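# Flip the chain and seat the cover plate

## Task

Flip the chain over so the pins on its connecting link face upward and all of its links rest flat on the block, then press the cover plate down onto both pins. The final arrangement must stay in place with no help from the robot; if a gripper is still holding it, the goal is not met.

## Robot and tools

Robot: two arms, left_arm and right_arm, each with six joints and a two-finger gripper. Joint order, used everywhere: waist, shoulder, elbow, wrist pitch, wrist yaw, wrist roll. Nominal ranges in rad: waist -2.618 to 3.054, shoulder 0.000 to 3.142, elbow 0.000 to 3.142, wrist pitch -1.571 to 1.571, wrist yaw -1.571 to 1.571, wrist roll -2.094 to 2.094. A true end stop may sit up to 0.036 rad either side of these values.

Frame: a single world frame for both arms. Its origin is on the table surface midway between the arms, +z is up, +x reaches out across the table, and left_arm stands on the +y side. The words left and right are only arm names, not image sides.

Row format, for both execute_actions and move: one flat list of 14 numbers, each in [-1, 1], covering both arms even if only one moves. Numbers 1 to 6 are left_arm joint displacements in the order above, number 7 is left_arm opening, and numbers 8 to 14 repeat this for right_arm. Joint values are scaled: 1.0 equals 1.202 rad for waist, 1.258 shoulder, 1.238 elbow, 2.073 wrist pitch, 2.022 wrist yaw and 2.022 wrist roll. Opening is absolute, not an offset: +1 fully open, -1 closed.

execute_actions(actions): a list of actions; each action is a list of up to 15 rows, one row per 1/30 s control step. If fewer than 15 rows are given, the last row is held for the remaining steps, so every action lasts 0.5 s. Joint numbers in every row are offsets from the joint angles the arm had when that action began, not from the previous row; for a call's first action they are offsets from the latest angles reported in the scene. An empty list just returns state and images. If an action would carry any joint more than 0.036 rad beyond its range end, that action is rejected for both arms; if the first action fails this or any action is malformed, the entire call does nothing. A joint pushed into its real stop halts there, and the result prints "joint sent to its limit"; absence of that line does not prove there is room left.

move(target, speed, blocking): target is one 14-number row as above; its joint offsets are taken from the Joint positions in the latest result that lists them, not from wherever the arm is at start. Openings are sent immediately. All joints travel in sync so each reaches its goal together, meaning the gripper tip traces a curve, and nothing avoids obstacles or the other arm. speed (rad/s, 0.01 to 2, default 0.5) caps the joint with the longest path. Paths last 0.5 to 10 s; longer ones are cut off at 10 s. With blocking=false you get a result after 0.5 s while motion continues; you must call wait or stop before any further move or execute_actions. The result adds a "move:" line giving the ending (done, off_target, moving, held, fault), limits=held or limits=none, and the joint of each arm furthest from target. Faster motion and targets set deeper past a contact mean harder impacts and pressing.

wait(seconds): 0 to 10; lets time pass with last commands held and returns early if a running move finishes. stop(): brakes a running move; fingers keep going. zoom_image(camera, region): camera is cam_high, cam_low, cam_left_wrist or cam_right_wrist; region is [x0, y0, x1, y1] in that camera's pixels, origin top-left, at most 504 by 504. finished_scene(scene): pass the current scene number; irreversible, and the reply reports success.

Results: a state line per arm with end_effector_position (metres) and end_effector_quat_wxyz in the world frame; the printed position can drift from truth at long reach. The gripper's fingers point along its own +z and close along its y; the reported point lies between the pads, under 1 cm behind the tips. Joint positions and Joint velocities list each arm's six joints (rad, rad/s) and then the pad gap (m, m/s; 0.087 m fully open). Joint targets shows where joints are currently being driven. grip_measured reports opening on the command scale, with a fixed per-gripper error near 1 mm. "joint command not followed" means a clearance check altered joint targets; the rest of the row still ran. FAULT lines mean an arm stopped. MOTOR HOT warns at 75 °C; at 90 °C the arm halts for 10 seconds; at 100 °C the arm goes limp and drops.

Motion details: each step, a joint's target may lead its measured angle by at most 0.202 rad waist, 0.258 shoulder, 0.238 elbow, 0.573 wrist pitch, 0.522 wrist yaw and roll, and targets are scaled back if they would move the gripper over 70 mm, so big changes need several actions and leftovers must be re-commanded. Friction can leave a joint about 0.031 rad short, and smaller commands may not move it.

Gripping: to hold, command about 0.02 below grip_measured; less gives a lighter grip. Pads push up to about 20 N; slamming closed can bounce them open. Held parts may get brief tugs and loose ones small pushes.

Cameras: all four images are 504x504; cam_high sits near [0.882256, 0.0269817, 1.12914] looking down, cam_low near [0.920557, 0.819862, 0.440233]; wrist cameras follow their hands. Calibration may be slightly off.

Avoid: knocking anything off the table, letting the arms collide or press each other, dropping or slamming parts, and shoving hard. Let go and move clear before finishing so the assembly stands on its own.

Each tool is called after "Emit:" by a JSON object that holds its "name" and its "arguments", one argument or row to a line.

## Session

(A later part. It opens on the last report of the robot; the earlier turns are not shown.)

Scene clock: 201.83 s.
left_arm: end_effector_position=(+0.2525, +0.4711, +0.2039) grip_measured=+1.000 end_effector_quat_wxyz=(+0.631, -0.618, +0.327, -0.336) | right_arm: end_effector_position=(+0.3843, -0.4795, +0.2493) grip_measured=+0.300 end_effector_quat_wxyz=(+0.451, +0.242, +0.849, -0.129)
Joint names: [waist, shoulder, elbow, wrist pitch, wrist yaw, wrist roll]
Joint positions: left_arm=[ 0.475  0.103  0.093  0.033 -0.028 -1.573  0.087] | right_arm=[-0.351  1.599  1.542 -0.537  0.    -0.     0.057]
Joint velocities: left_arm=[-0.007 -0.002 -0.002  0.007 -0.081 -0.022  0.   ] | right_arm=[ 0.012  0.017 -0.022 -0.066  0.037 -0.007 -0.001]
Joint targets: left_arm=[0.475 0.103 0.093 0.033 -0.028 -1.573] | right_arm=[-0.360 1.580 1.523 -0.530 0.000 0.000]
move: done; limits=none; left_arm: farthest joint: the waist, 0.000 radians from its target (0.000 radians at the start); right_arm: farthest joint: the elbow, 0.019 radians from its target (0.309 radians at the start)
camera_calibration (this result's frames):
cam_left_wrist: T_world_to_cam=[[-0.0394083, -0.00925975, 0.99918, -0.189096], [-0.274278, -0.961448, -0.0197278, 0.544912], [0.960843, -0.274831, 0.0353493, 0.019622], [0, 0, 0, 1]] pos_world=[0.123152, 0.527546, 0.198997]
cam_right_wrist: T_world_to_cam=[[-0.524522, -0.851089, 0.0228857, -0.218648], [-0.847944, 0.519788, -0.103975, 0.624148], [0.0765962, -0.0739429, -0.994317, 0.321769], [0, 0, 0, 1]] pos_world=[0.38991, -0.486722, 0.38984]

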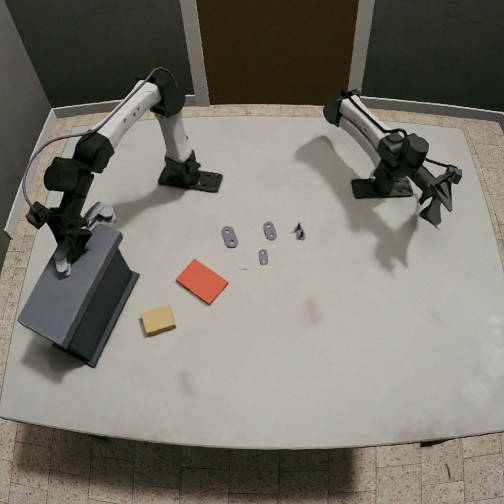

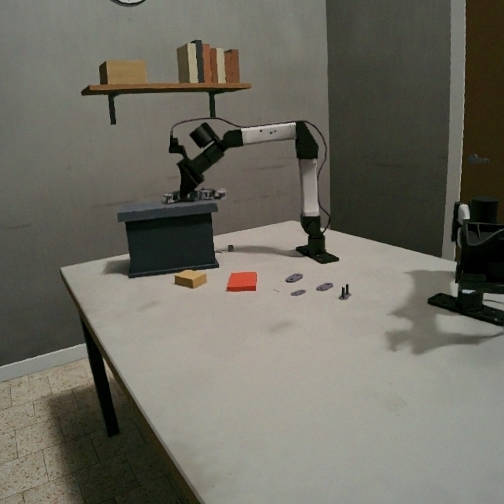

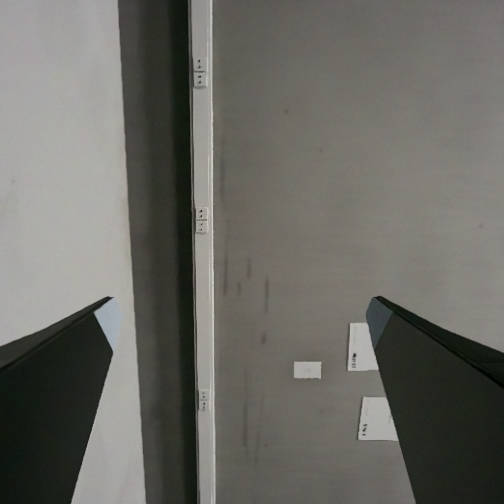

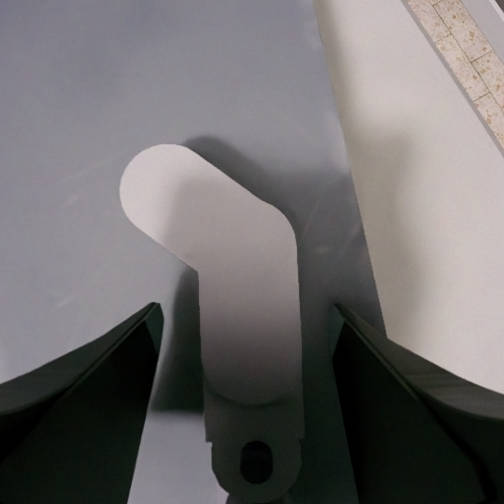

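Emit:
{"name": "execute_actions", "arguments": {
  "actions": [
    [[0,0,0,0,0,0,1,0,0,0,0,0,0,-0.2]],
    [[0,0,0,0,0,0,1,0,0,0,0,0,0,-0.4]]
  ]
}}

Emit:
{"name": "move", "arguments": {
  "target": [0,0,0,0,0,0,1, 0.045,0.188,0.23,-0.018,0,0,-0.4],
  "speed": 0.15
}}

Emit:
{"name": "zoom_image", "arguments": {
  "camera": "cam_low",
  "region": [110, 150, 240, 230]
}}

Emit:
{"name": "zoom_image", "arguments": {
  "camera": "cam_high",
  "region": [0, 170, 190, 360]
}}

Scene clock: 209.13 s.
left_arm: end_effector_position=(+0.2525, +0.4711, +0.2039) grip_measured=+1.000 end_effector_quat_wxyz=(+0.631, -0.618, +0.327, -0.336) | right_arm: end_effector_position=(+0.3842, -0.4797, +0.2493) grip_measured=-0.360 end_effector_quat_wxyz=(+0.451, +0.242, +0.849, -0.130)
Joint names: [waist, shoulder, elbow, wrist pitch, wrist yaw, wrist roll]
Joint positions: left_arm=[ 0.475  0.103  0.093  0.033 -0.028 -1.573  0.087] | right_arm=[-0.351  1.599  1.542 -0.537  0.002 -0.001  0.028]
Joint velocities: left_arm=[-0.012 -0.012 -0.007  0.037  0.022  0.037  0.   ] | right_arm=[-0.007 -0.017 -0.022 -0.007  0.022 -0.022  0.001]
Joint targets: left_arm=[0.475 0.103 0.093 0.033 -0.028 -1.573] | right_arm=[-0.351 1.599 1.542 -0.537 0.000 -0.000]
camera_calibration (this result's frames):
cam_left_wrist: T_world_to_cam=[[-0.0394083, -0.00925975, 0.99918, -0.189096], [-0.274278, -0.961448, -0.0197278, 0.544912], [0.960843, -0.274831, 0.0353493, 0.019622], [0, 0, 0, 1]] pos_world=[0.123152, 0.527546, 0.198997]
cam_right_wrist: T_world_to_cam=[[-0.525144, -0.85068, 0.0238432, -0.218671], [-0.847581, 0.520306, -0.104348, 0.624422], [0.0763612, -0.0750069, -0.994255, 0.321391], [0, 0, 0, 1]] pos_world=[0.389872, -0.486802, 0.389916]

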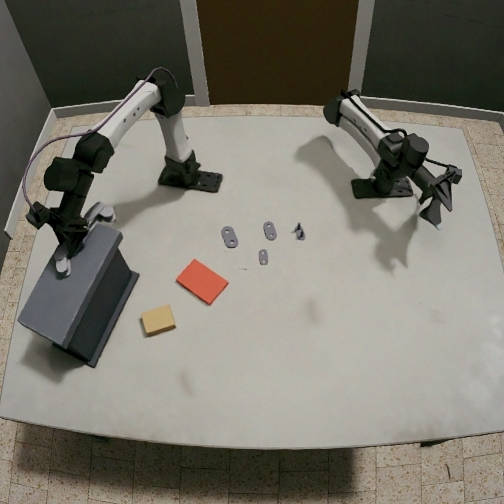

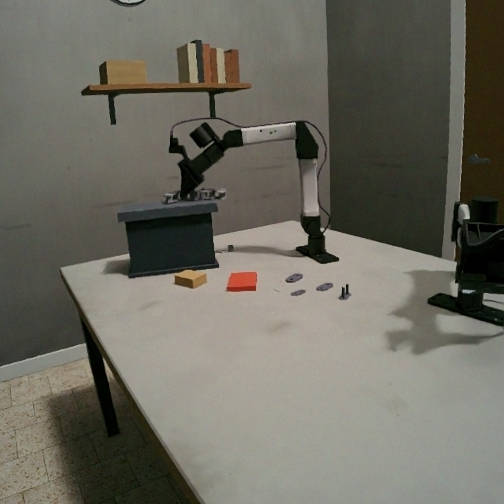

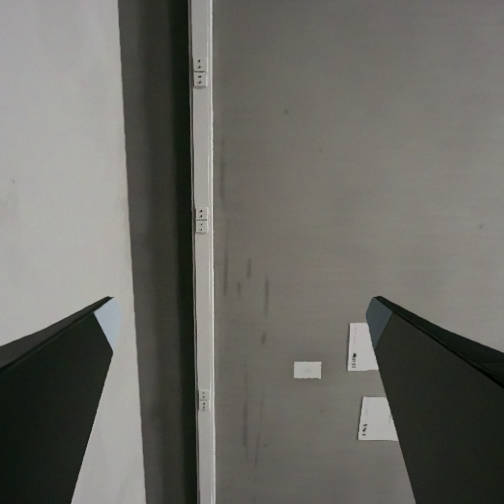

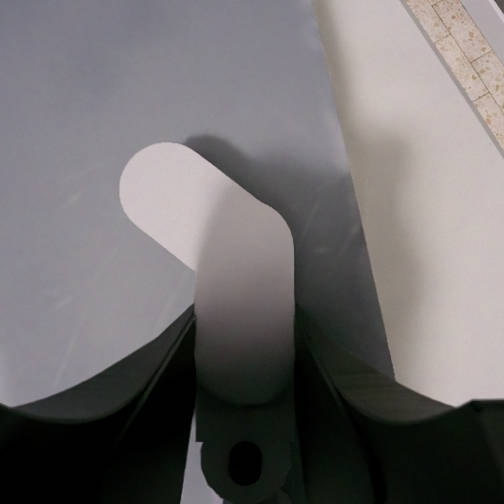

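Scene clock: 211.33 s.
left_arm: end_effector_position=(+0.2525, +0.4711, +0.2039) grip_measured=+1.000 end_effector_quat_wxyz=(+0.631, -0.618, +0.327, -0.336) | right_arm: end_effector_position=(+0.4420, -0.4893, +0.2501) grip_measured=-0.360 end_effector_quat_wxyz=(+0.451, +0.224, +0.855, -0.119)
Joint names: [waist, shoulder, elbow, wrist pitch, wrist yaw, wrist roll]
Joint positions: left_arm=[ 0.475  0.103  0.093  0.033 -0.028 -1.573  0.087] | right_arm=[-0.308  1.82   1.803 -0.583  0.002 -0.001  0.028]
Joint velocities: left_arm=[ 0.007  0.017  0.022  0.037  0.022 -0.007  0.   ] | right_arm=[-0.022 -0.012 -0.002 -0.081  0.022  0.081  0.   ]
Joint targets: left_arm=[0.475 0.103 0.093 0.033 -0.028 -1.573] | right_arm=[-0.297 1.836 1.827 -0.574 0.002 -0.001]
move: off_target (right_arm); limits=none; left_arm: farthest joint: the waist, 0.000 radians from its target (0.000 radians at the start); right_arm: farthest joint: the elbow, 0.023 radians from its target (0.284 radians at the start)
camera_calibration (this result's frames):
cam_left_wrist: T_world_to_cam=[[-0.0394083, -0.00925975, 0.99918, -0.189096], [-0.274278, -0.961448, -0.0197278, 0.544912], [0.960843, -0.274831, 0.0353493, 0.019622], [0, 0, 0, 1]] pos_world=[0.123152, 0.527546, 0.198997]
cam_right_wrist: T_world_to_cam=[[-0.487545, -0.872772, 0.0238249, -0.223959], [-0.869906, 0.483251, -0.0986558, 0.668767], [0.0745906, -0.0688246, -0.994836, 0.321011], [0, 0, 0, 1]] pos_world=[0.44863, -0.496555, 0.390667]

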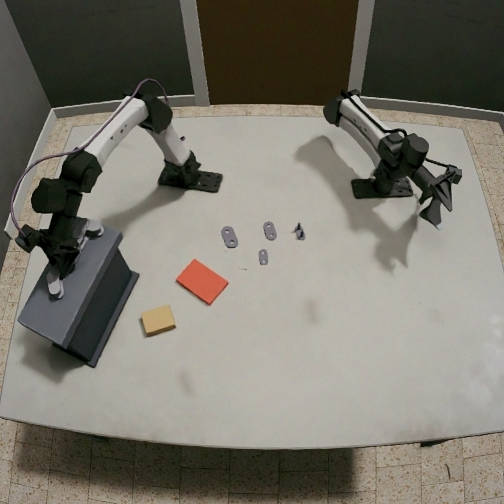

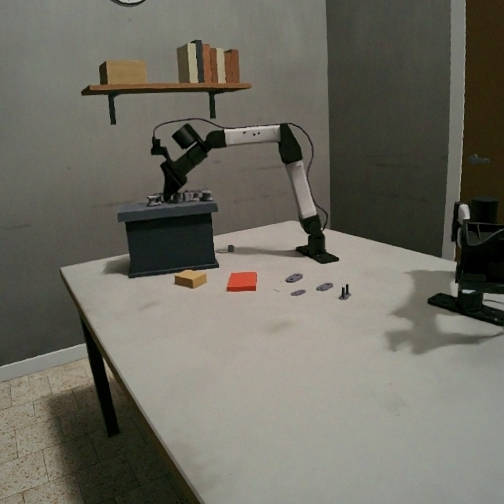

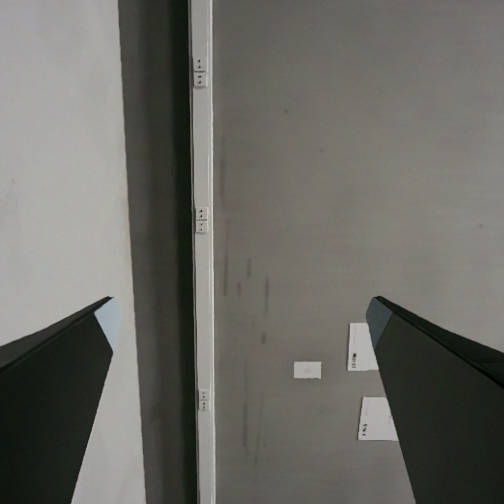

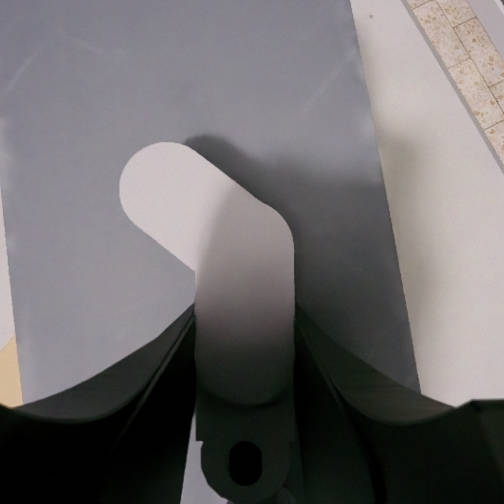

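Region (110, 150, 240, 230) of cam_low's 504x504 image, scaled by 3.877, with more detail than that image has; it fills the top 310 rows of this view, and the rest is white.

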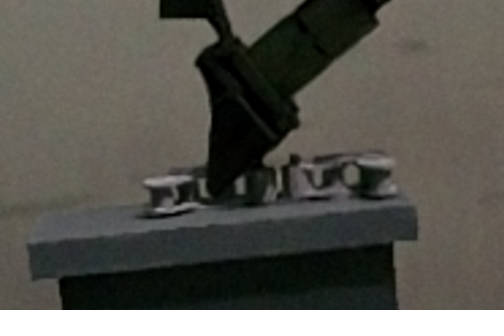

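Region (0, 170, 190, 360) of cam_high's 504x504 image, scaled by 2.653, with more detail than that image has.

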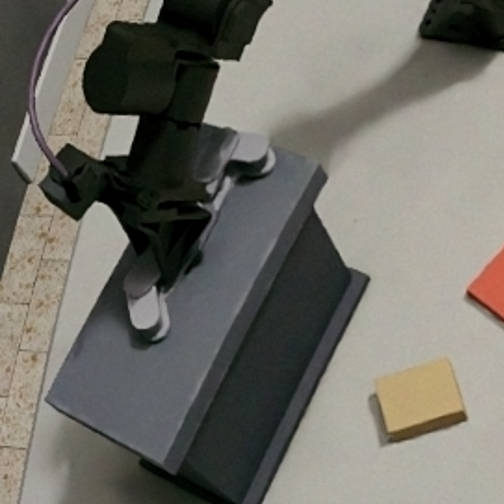

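Emit:
{"name": "execute_actions", "arguments": {
  "actions": [
    [[0,0,0,0,0,0,1,0,0,0,0,0,0,0.5]]
  ]
}}

Emit:
{"name": "move", "arguments": {
  "target": [0,0,0,0,0,0,1, 0,-0.13,0.04,-0.09,0,0,0.5],
  "speed": 0.4
}}

Emit:
{"name": "zoom_image", "arguments": {
  "camera": "cam_high",
  "region": [210, 205, 320, 280]
}}

Scene clock: 215.20 s.
left_arm: end_effector_position=(+0.2525, +0.4711, +0.2039) grip_measured=+1.000 end_effector_quat_wxyz=(+0.631, -0.618, +0.327, -0.336) | right_arm: end_effector_position=(+0.4420, -0.4893, +0.2501) grip_measured=+0.500 end_effector_quat_wxyz=(+0.451, +0.224, +0.855, -0.119)
Joint names: [waist, shoulder, elbow, wrist pitch, wrist yaw, wrist roll]
Joint positions: left_arm=[ 0.475  0.103  0.093  0.033 -0.028 -1.573  0.087] | right_arm=[-0.308  1.82   1.803 -0.583  0.002 -0.001  0.066]
Joint velocities: left_arm=[ 0.002 -0.002 -0.002 -0.007  0.022  0.022  0.   ] | right_arm=[-0.022 -0.022  0.002 -0.007 -0.037  0.007 -0.   ]
Joint targets: left_arm=[0.475 0.103 0.093 0.033 -0.028 -1.573] | right_arm=[-0.308 1.820 1.803 -0.583 0.002 -0.001]
camera_calibration (this result's frames):
cam_left_wrist: T_world_to_cam=[[-0.0394083, -0.00925975, 0.99918, -0.189096], [-0.274278, -0.961448, -0.0197278, 0.544912], [0.960843, -0.274831, 0.0353493, 0.019622], [0, 0, 0, 1]] pos_world=[0.123152, 0.527546, 0.198997]
cam_right_wrist: T_world_to_cam=[[-0.487545, -0.872772, 0.0238249, -0.223959], [-0.869906, 0.483251, -0.0986558, 0.668767], [0.0745906, -0.0688246, -0.994836, 0.321011], [0, 0, 0, 1]] pos_world=[0.44863, -0.496555, 0.390667]

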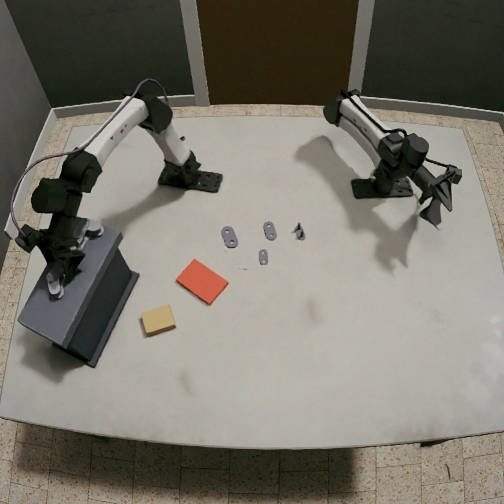

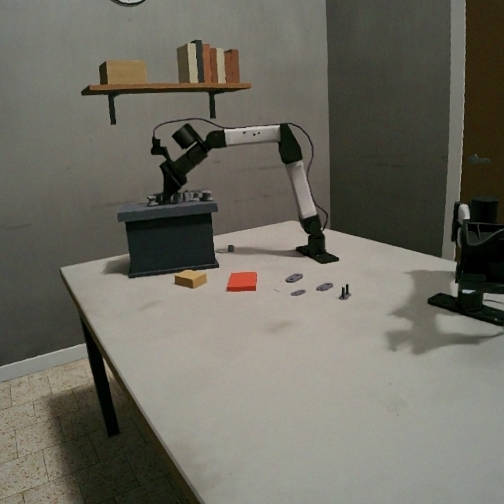

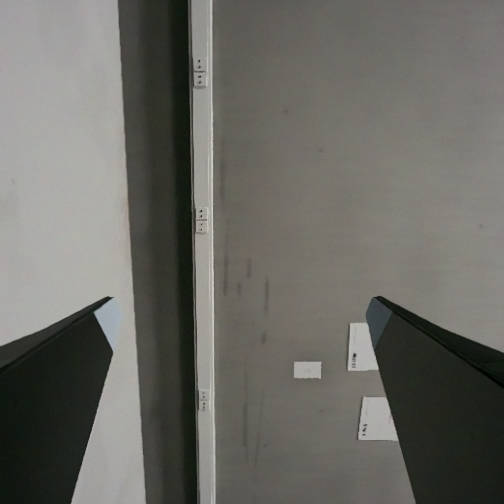

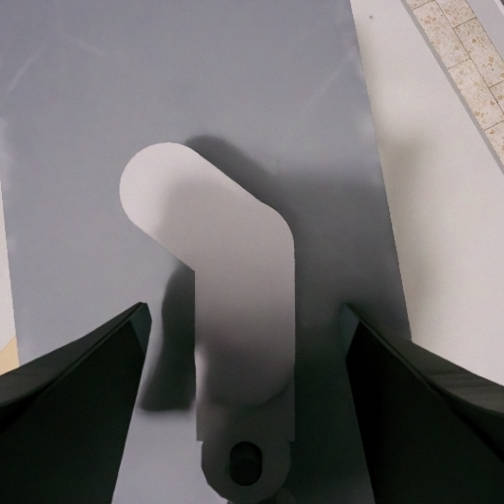

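Scene clock: 216.47 s.
left_arm: end_effector_position=(+0.2525, +0.4711, +0.2039) grip_measured=+1.000 end_effector_quat_wxyz=(+0.631, -0.618, +0.327, -0.336) | right_arm: end_effector_position=(+0.3956, -0.4632, +0.3104) grip_measured=+0.500 end_effector_quat_wxyz=(+0.463, +0.223, +0.849, -0.122)
Joint names: [waist, shoulder, elbow, wrist pitch, wrist yaw, wrist roll]
Joint positions: left_arm=[ 0.475  0.103  0.093  0.033 -0.028 -1.573  0.087] | right_arm=[-0.308  1.659  1.843 -0.756  0.002 -0.001  0.066]
Joint velocities: left_arm=[-0.012  0.002 -0.017  0.022 -0.051 -0.007  0.   ] | right_arm=[-0.007  0.002 -0.012  0.037  0.037 -0.007 -0.   ]
Joint targets: left_arm=[0.475 0.103 0.093 0.033 -0.028 -1.573] | right_arm=[-0.308 1.656 1.853 -0.769 0.002 -0.001]
move: done; limits=none; left_arm: farthest joint: the waist, 0.000 radians from its target (0.000 radians at the start); right_arm: farthest joint: the wrist pitch, 0.014 radians from its target (0.187 radians at the start)
camera_calibration (this result's frames):
cam_left_wrist: T_world_to_cam=[[-0.0394083, -0.00925975, 0.99918, -0.189096], [-0.274278, -0.961448, -0.0197278, 0.544912], [0.960843, -0.274831, 0.0353493, 0.019622], [0, 0, 0, 1]] pos_world=[0.123152, 0.527546, 0.198997]
cam_right_wrist: T_world_to_cam=[[-0.488125, -0.872446, 0.0239065, -0.224867], [-0.867176, 0.481714, -0.126325, 0.628508], [0.098696, -0.0823937, -0.991701, 0.369441], [0, 0, 0, 1]] pos_world=[0.398801, -0.468506, 0.451148]

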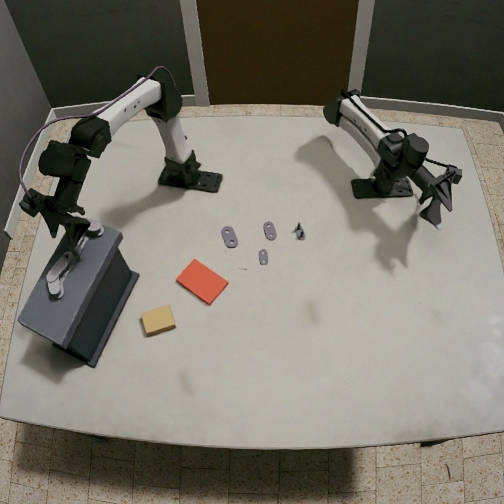

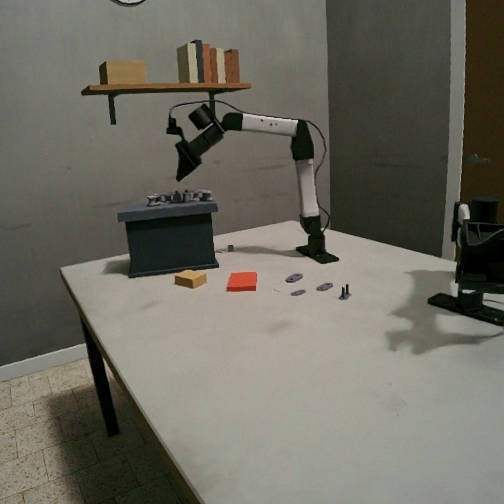

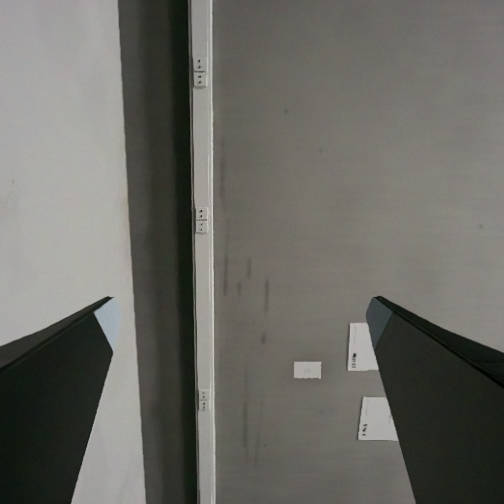

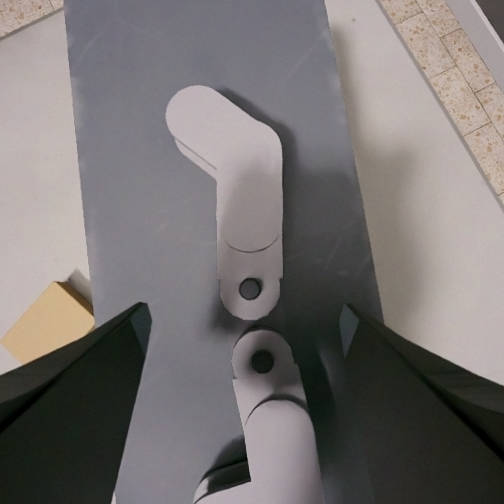

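Region (210, 205, 320, 280) of cam_high's 504x504 image, scaled by 4.582, with more detail than that image has; it fills the top 344 rows of this view, and the rest is white.

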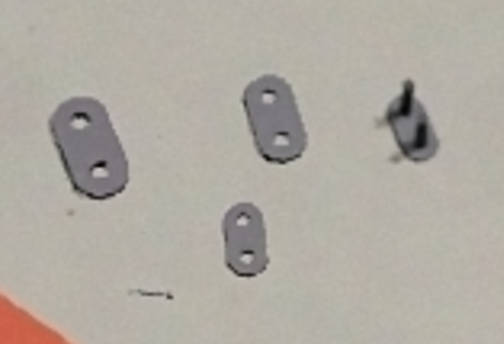

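Emit:
{"name": "move", "arguments": {
  "target": [0,0,0,0,0,0,1, 0.75,-0.245,-0.2,0.1,0.1,0.1,0.5],
  "speed": 0.9
}}

Emit:
{"name": "move", "arguments": {
  "target": [0,0,0,0,0,0,1, 0.72,0,-0.81,0.2,0.285,0.257,0.5],
  "speed": 0.9
}}

Scene clock: 230.00 s.
left_arm: end_effector_position=(+0.2525, +0.4711, +0.2039) grip_measured=+1.000 end_effector_quat_wxyz=(+0.631, -0.618, +0.327, -0.336) | right_arm: end_effector_position=(+0.3862, -0.1065, +0.3797) grip_measured=+0.500 end_effector_quat_wxyz=(+0.588, -0.018, +0.803, +0.094)
Joint names: [waist, shoulder, elbow, wrist pitch, wrist yaw, wrist roll]
Joint positions: left_arm=[ 0.475  0.103  0.093  0.033 -0.028 -1.573  0.087] | right_arm=[ 0.589  1.363  1.619 -0.556  0.194  0.196  0.066]
Joint velocities: left_arm=[-0.002 -0.012  0.022  0.022  0.037 -0.007  0.   ] | right_arm=[ 0.002 -0.022  0.002 -0.037 -0.051 -0.022 -0.   ]
Joint targets: left_arm=[0.475 0.103 0.093 0.033 -0.028 -1.573] | right_arm=[0.593 1.350 1.595 -0.549 0.204 0.201]
move: off_target (right_arm); limits=none; left_arm: farthest joint: the waist, 0.000 radians from its target (0.000 radians at the start); right_arm: farthest joint: the elbow, 0.024 radians from its target (0.248 radians at the start)
camera_calibration (this result's frames):
cam_left_wrist: T_world_to_cam=[[-0.0394083, -0.00925975, 0.99918, -0.189096], [-0.274278, -0.961448, -0.0197278, 0.544912], [0.960843, -0.274831, 0.0353493, 0.019622], [0, 0, 0, 1]] pos_world=[0.123152, 0.527546, 0.198997]
cam_right_wrist: T_world_to_cam=[[0.138195, -0.984544, -0.107592, -0.123827], [-0.917486, -0.0863511, -0.388283, 0.515708], [0.37299, 0.152373, -0.915238, 0.358523], [0, 0, 0, 1]] pos_world=[0.356541, -0.13201, 0.515052]

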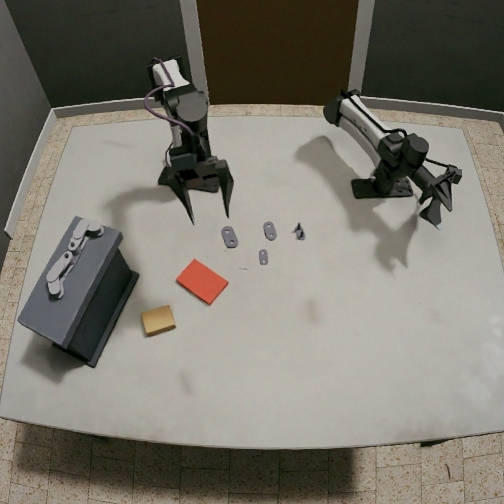

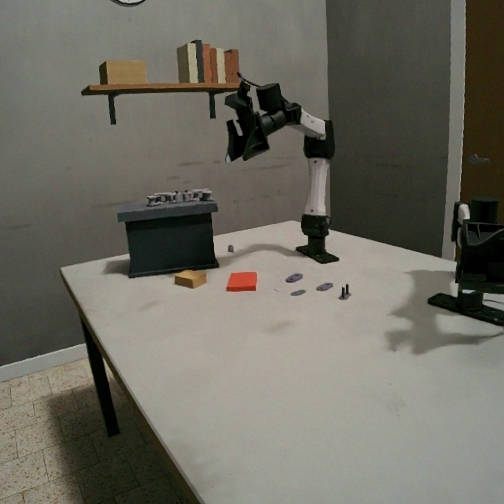

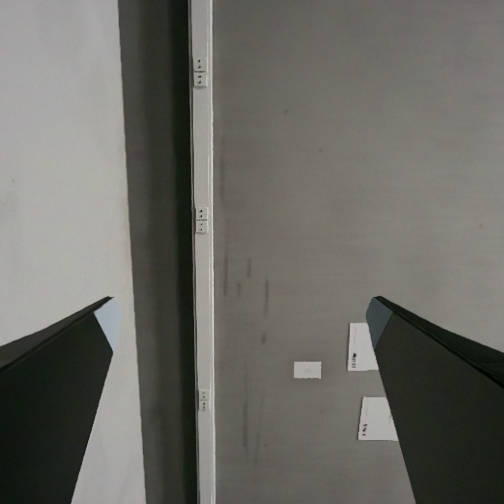

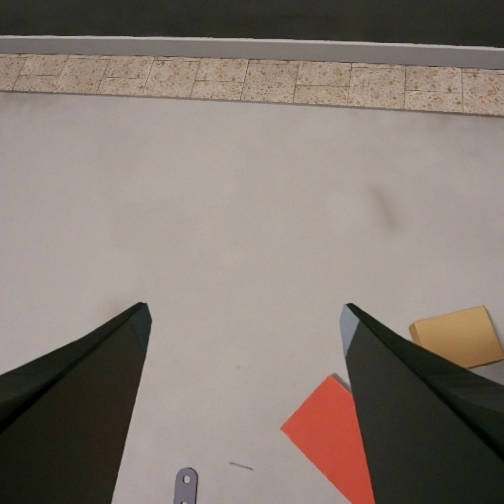

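Scene clock: 231.97 s.
left_arm: end_effector_position=(+0.2525, +0.4711, +0.2039) grip_measured=+1.000 end_effector_quat_wxyz=(+0.631, -0.618, +0.327, -0.336) | right_arm: end_effector_position=(+0.1879, +0.0164, +0.0621) grip_measured=+0.500 end_effector_quat_wxyz=(+0.465, -0.110, +0.876, +0.063)
Joint names: [waist, shoulder, elbow, wrist pitch, wrist yaw, wrist roll]
Joint positions: left_arm=[ 0.475  0.103  0.093  0.033 -0.028 -1.573  0.087] | right_arm=[ 1.448  1.363  0.628 -0.15   0.762  0.71   0.066]
Joint velocities: left_arm=[-0.012 -0.012 -0.007  0.051  0.007 -0.022  0.   ] | right_arm=[-0.002 -0.002 -0.012 -0.051  0.007  0.007  0.001]
Joint targets: left_arm=[0.475 0.103 0.093 0.033 -0.028 -1.573] | right_arm=[1.455 1.363 0.616 -0.142 0.770 0.715]
move: done; limits=none; left_arm: farthest joint: the waist, 0.000 radians from its target (0.000 radians at the start); right_arm: farthest joint: the elbow, 0.012 radians from its target (1.003 radians at the start)
camera_calibration (this result's frames):
cam_left_wrist: T_world_to_cam=[[-0.0394083, -0.00925975, 0.99918, -0.189096], [-0.274278, -0.961448, -0.0197278, 0.544912], [0.960843, -0.274831, 0.0353493, 0.019622], [0, 0, 0, 1]] pos_world=[0.123152, 0.527546, 0.198997]
cam_right_wrist: T_world_to_cam=[[0.254494, -0.966962, 0.014753, -0.0393014], [-0.961471, -0.254629, -0.10362, 0.214468], [0.103954, 0.0121862, -0.994507, 0.180805], [0, 0, 0, 1]] pos_world=[0.197411, 0.0144036, 0.202616]

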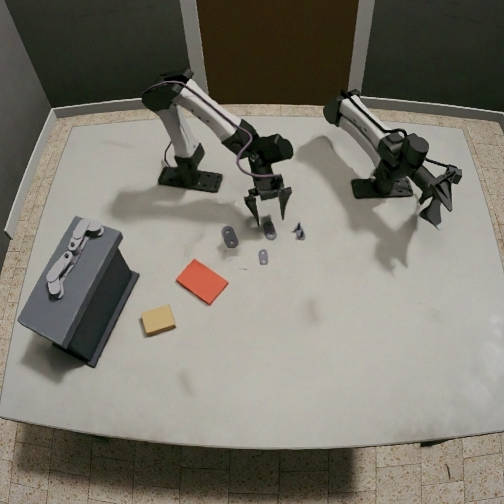

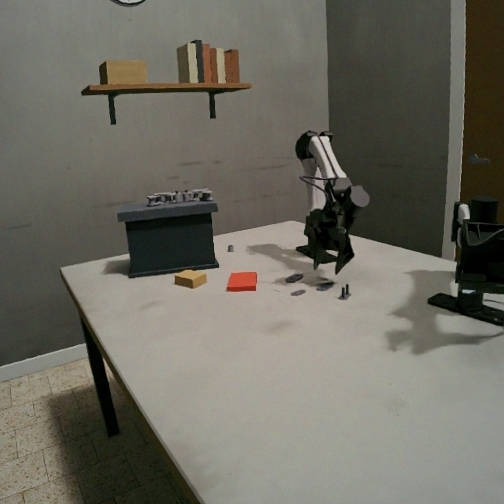

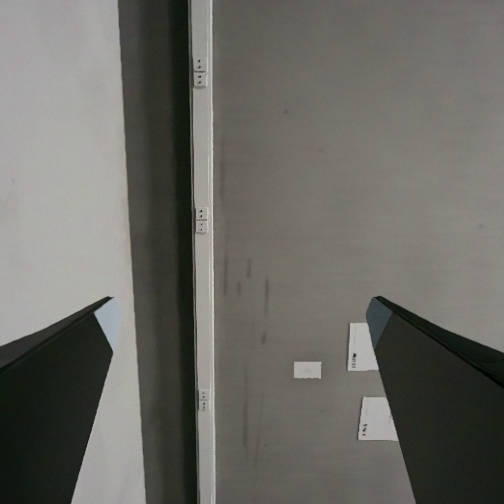

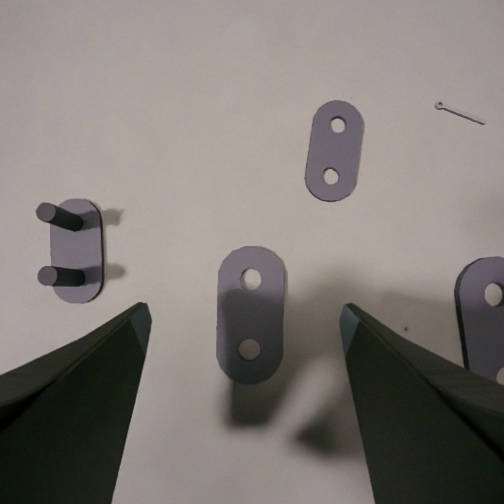

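Emit:
{"name": "move", "arguments": {
  "target": [0,0,0,0,0,0,1, 0,0.082,-0.08,0.083,0,0,0.0],
  "speed": 0.2
}}

Emit:
{"name": "zoom_image", "arguments": {
  "camera": "cam_low",
  "region": [290, 250, 370, 305]
}}

Scene clock: 236.57 s.
left_arm: end_effector_position=(+0.2525, +0.4711, +0.2039) grip_measured=+1.000 end_effector_quat_wxyz=(+0.631, -0.618, +0.327, -0.336) | right_arm: end_effector_position=(+0.1875, +0.0150, +0.0298) grip_measured=+0.000 end_effector_quat_wxyz=(+0.464, -0.110, +0.877, +0.060)
Joint names: [waist, shoulder, elbow, wrist pitch, wrist yaw, wrist roll]
Joint positions: left_arm=[ 0.475  0.103  0.093  0.033 -0.028 -1.573  0.087] | right_arm=[1.448 1.45  0.547 0.013 0.763 0.71  0.044]
Joint velocities: left_arm=[-0.007  0.007 -0.017 -0.007  0.007  0.007  0.   ] | right_arm=[ 0.002 -0.027 -0.007  0.022 -0.007 -0.051 -0.   ]
Joint targets: left_arm=[0.475 0.103 0.093 0.033 -0.028 -1.573] | right_arm=[1.448 1.466 0.529 0.022 0.762 0.710]
move: done; limits=none; left_arm: farthest joint: the waist, 0.000 radians from its target (0.000 radians at the start); right_arm: farthest joint: the elbow, 0.018 radians from its target (0.099 radians at the start)
camera_calibration (this result's frames):
cam_left_wrist: T_world_to_cam=[[-0.0394083, -0.00925975, 0.99918, -0.189096], [-0.274278, -0.961448, -0.0197278, 0.544912], [0.960843, -0.274831, 0.0353493, 0.019622], [0, 0, 0, 1]] pos_world=[0.123152, 0.527546, 0.198997]
cam_right_wrist: T_world_to_cam=[[0.25384, -0.967062, 0.0188988, -0.0401412], [-0.961763, -0.25443, -0.101382, 0.210366], [0.102851, 0.0075586, -0.994668, 0.149085], [0, 0, 0, 1]] pos_world=[0.197178, 0.0135776, 0.170376]

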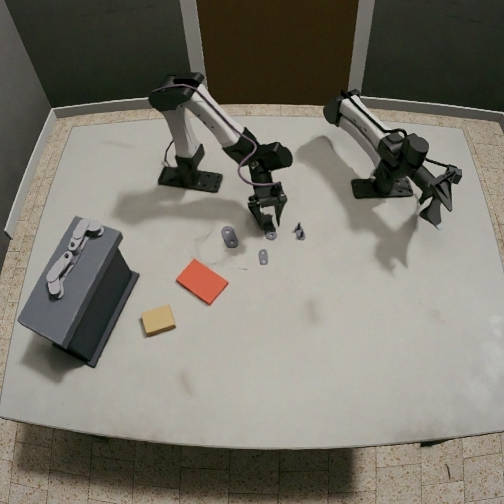

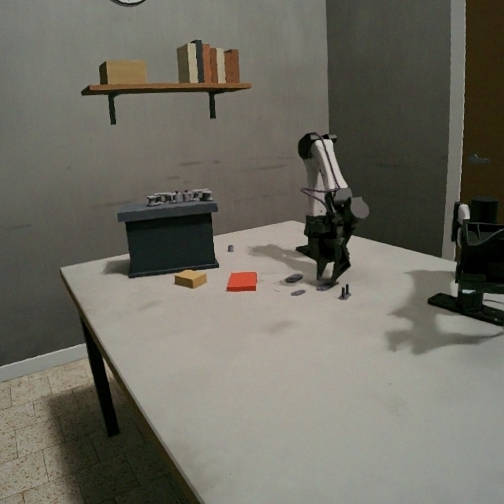

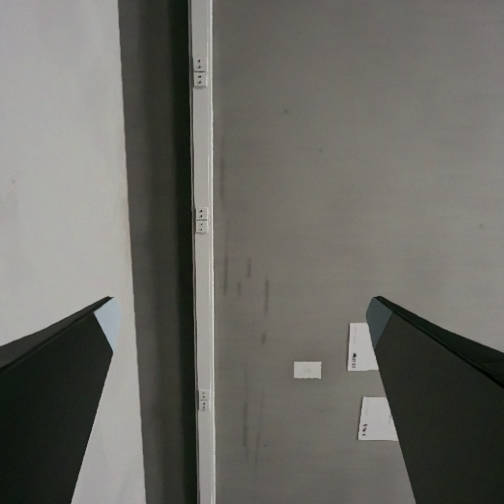

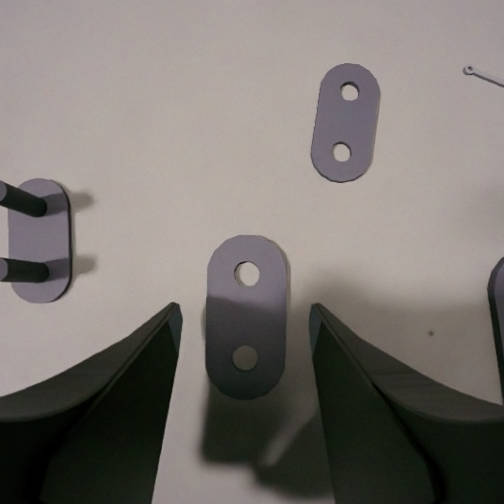

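Region (290, 250, 370, 305) of cam_low's 504x504 image, scaled by 6.300, with more detail than that image has; it fills the top 346 rows of this view, and the rest is white.

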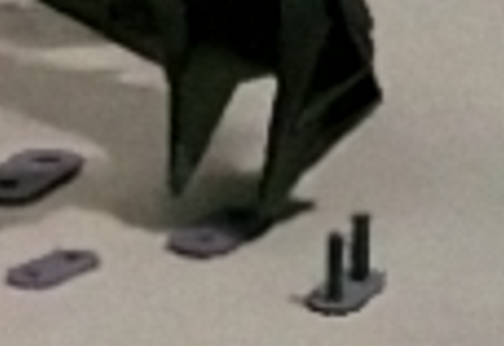

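Emit:
{"name": "move", "arguments": {
  "target": [0,0,0,0,0,0,1, 0,0.056,-0.041,0.046,0,0,0.0],
  "speed": 0.1
}}

Emit:
{"name": "zoom_image", "arguments": {
  "camera": "cam_low",
  "region": [290, 250, 370, 305]
}}

Scene clock: 241.87 s.
left_arm: end_effector_position=(+0.2525, +0.4711, +0.2039) grip_measured=+1.000 end_effector_quat_wxyz=(+0.631, -0.618, +0.327, -0.336) | right_arm: end_effector_position=(+0.1881, +0.0163, +0.0163) grip_measured=+0.000 end_effector_quat_wxyz=(+0.466, -0.109, +0.876, +0.063)
Joint names: [waist, shoulder, elbow, wrist pitch, wrist yaw, wrist roll]
Joint positions: left_arm=[ 0.475  0.103  0.093  0.033 -0.028 -1.573  0.087] | right_arm=[1.448 1.501 0.517 0.1   0.763 0.71  0.044]
Joint velocities: left_arm=[ 0.027 -0.022  0.002  0.037 -0.066 -0.007  0.   ] | right_arm=[ 0.002 -0.007 -0.002  0.081  0.022 -0.007  0.001]
Joint targets: left_arm=[0.475 0.103 0.093 0.033 -0.028 -1.573] | right_arm=[1.448 1.520 0.496 0.108 0.762 0.710]
move: off_target (right_arm); limits=none; left_arm: farthest joint: the waist, 0.000 radians from its target (0.000 radians at the start); right_arm: farthest joint: the elbow, 0.021 radians from its target (0.051 radians at the start)
camera_calibration (this result's frames):
cam_left_wrist: T_world_to_cam=[[-0.0394083, -0.00925975, 0.99918, -0.189096], [-0.274278, -0.961448, -0.0197278, 0.544912], [0.960843, -0.274831, 0.0353493, 0.019622], [0, 0, 0, 1]] pos_world=[0.123152, 0.527546, 0.198997]
cam_right_wrist: T_world_to_cam=[[0.253568, -0.967221, 0.0136526, -0.038564], [-0.961579, -0.253574, -0.105193, 0.209858], [0.105207, 0.0135455, -0.994358, 0.135047], [0, 0, 0, 1]] pos_world=[0.197366, 0.0140852, 0.156887]

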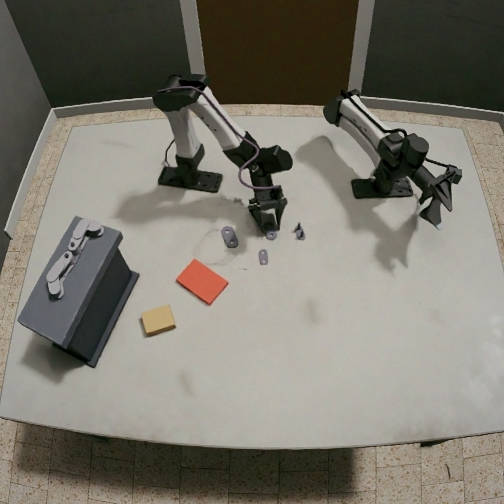

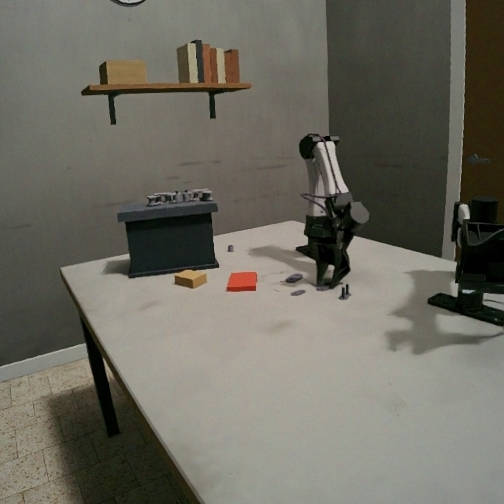

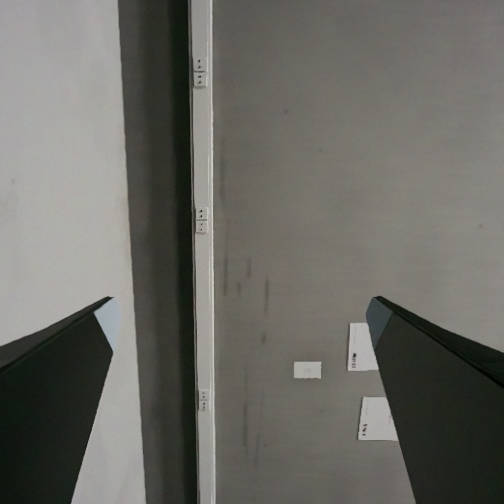

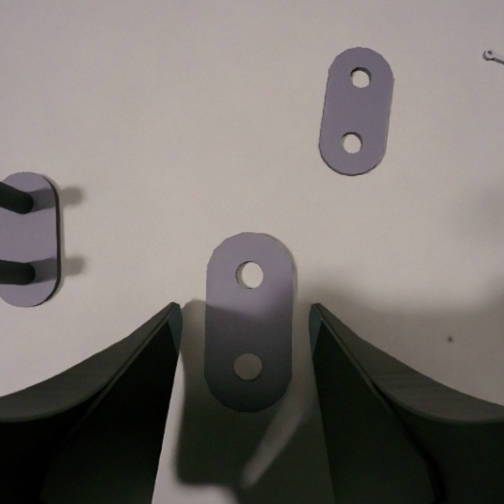

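Region (290, 250, 370, 305) of cam_low's 504x504 image, scaled by 6.300, with more detail than that image has; it fills the top 346 rows of this view, and the rest is white.

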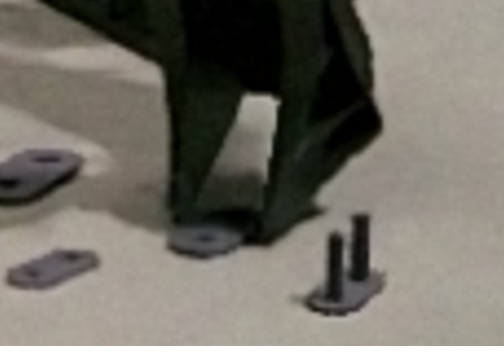

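Lower 5 mm more to touch, then close.

Emit:
{"name": "move", "arguments": {
  "target": [0,0,0,0,0,0,1, 0,0.03,-0.025,0.015,0,0,-0.2],
  "speed": 0.06
}}

Emit:
{"name": "execute_actions", "arguments": {
  "actions": [
    [[0,0,0,0,0,0,1,0,0,0,0,0,0,-0.32]],
    [[0,0,0,0,0,0,1,0,0,0,0,0,0,-0.41]]
  ]
}}

Scene clock: 245.30 s.
left_arm: end_effector_position=(+0.2525, +0.4711, +0.2039) grip_measured=+1.000 end_effector_quat_wxyz=(+0.631, -0.618, +0.327, -0.336) | right_arm: end_effector_position=(+0.1900, +0.0189, +0.0159) grip_measured=-0.200 end_effector_quat_wxyz=(+0.470, -0.105, +0.874, +0.066)
Joint names: [waist, shoulder, elbow, wrist pitch, wrist yaw, wrist roll]
Joint positions: left_arm=[ 0.475  0.103  0.093  0.033 -0.028 -1.573  0.087] | right_arm=[1.448 1.515 0.517 0.126 0.77  0.71  0.035]
Joint velocities: left_arm=[ 0.007  0.007  0.007 -0.007 -0.007 -0.007  0.   ] | right_arm=[-0.007 -0.007 -0.017  0.007 -0.022  0.007 -0.   ]
Joint targets: left_arm=[0.475 0.103 0.093 0.033 -0.028 -1.573] | right_arm=[1.448 1.539 0.486 0.131 0.763 0.710]
move: off_target (right_arm); limits=none; left_arm: farthest joint: the waist, 0.000 radians from its target (0.000 radians at the start); right_arm: farthest joint: the elbow, 0.031 radians from its target (0.031 radians at the start)
camera_calibration (this result's frames):
cam_left_wrist: T_world_to_cam=[[-0.0394083, -0.00925975, 0.99918, -0.189096], [-0.274278, -0.961448, -0.0197278, 0.544912], [0.960843, -0.274831, 0.0353493, 0.019622], [0, 0, 0, 1]] pos_world=[0.123152, 0.527546, 0.198997]
cam_right_wrist: T_world_to_cam=[[0.249232, -0.968421, 0.00667436, -0.0356141], [-0.961706, -0.248304, -0.116045, 0.212411], [0.114037, 0.0225032, -0.993222, 0.132551], [0, 0, 0, 1]] pos_world=[0.198038, 0.0152702, 0.156539]

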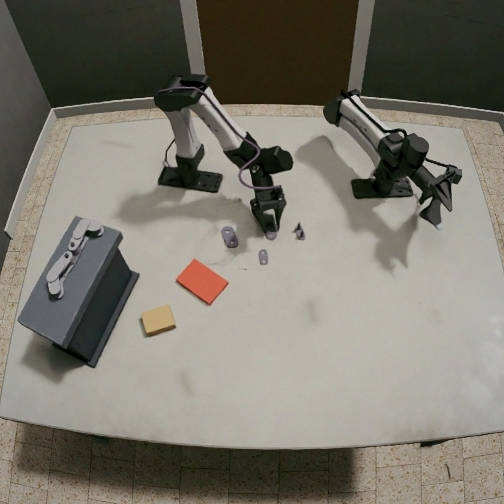

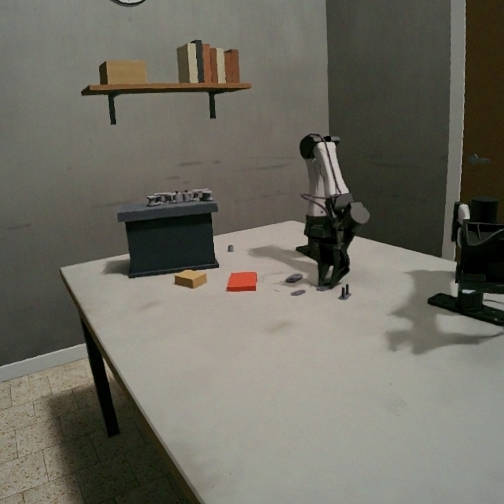

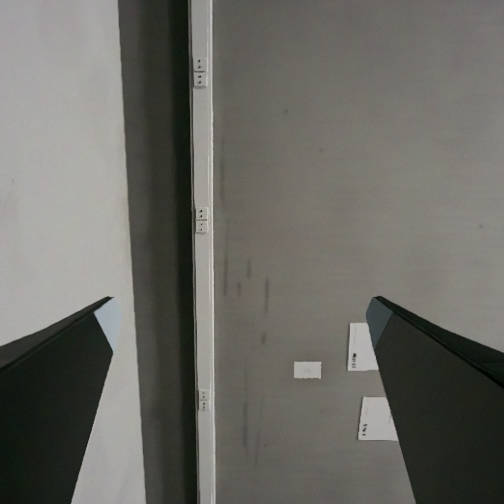

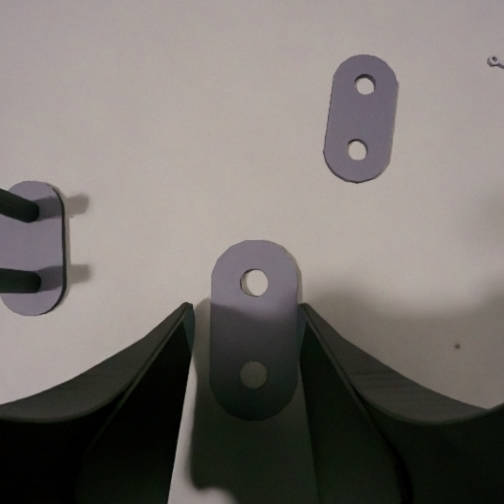

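Scene clock: 246.30 s.
left_arm: end_effector_position=(+0.2525, +0.4711, +0.2039) grip_measured=+1.000 end_effector_quat_wxyz=(+0.631, -0.618, +0.327, -0.336) | right_arm: end_effector_position=(+0.1903, +0.0188, +0.0162) grip_measured=-0.378 end_effector_quat_wxyz=(+0.471, -0.105, +0.874, +0.065)
Joint names: [waist, shoulder, elbow, wrist pitch, wrist yaw, wrist roll]
Joint positions: left_arm=[ 0.475  0.103  0.093  0.033 -0.028 -1.573  0.087] | right_arm=[1.448 1.515 0.517 0.127 0.772 0.71  0.027]
Joint velocities: left_arm=[ 0.017 -0.002  0.017 -0.007 -0.051  0.007  0.   ] | right_arm=[ 0.007 -0.007 -0.007 -0.022  0.007 -0.022  0.   ]
Joint targets: left_arm=[0.475 0.103 0.093 0.033 -0.028 -1.573] | right_arm=[1.448 1.515 0.517 0.126 0.772 0.710]
camera_calibration (this result's frames):
cam_left_wrist: T_world_to_cam=[[-0.0394083, -0.00925975, 0.99918, -0.189096], [-0.274278, -0.961448, -0.0197278, 0.544912], [0.960843, -0.274831, 0.0353493, 0.019622], [0, 0, 0, 1]] pos_world=[0.123152, 0.527546, 0.198997]
cam_right_wrist: T_world_to_cam=[[0.247792, -0.968788, 0.00699355, -0.0355285], [-0.961848, -0.246868, -0.117915, 0.212744], [0.115961, 0.0224916, -0.992999, 0.132416], [0, 0, 0, 1]] pos_world=[0.198076, 0.0151217, 0.156823]

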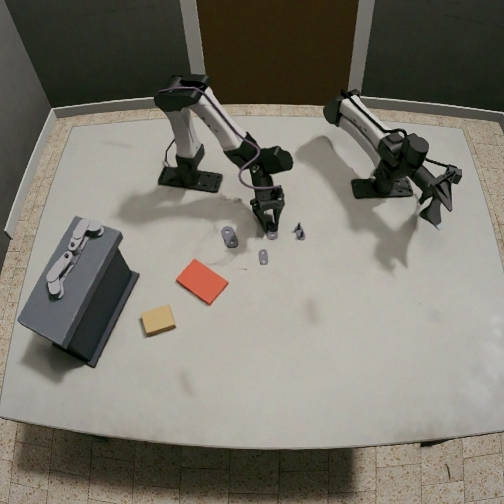

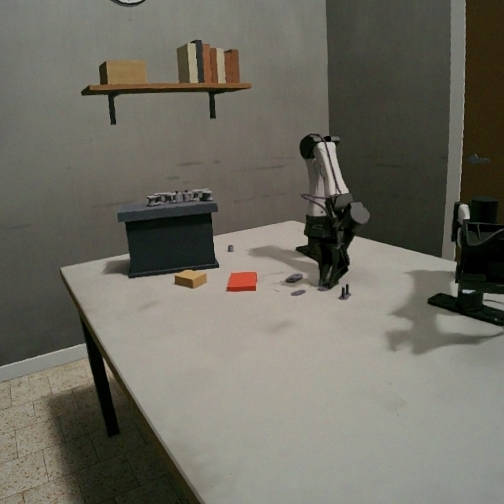

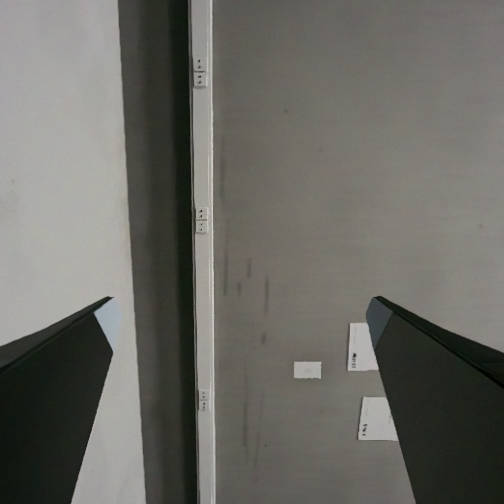

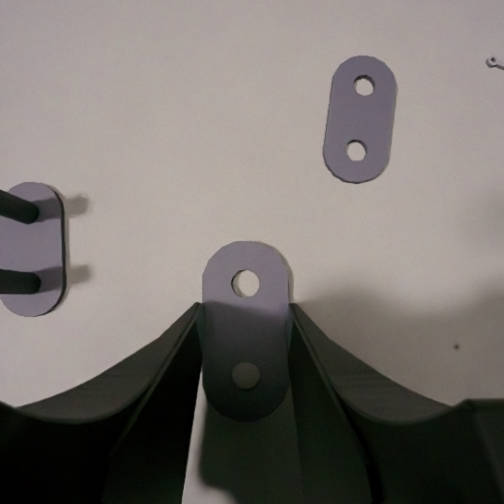

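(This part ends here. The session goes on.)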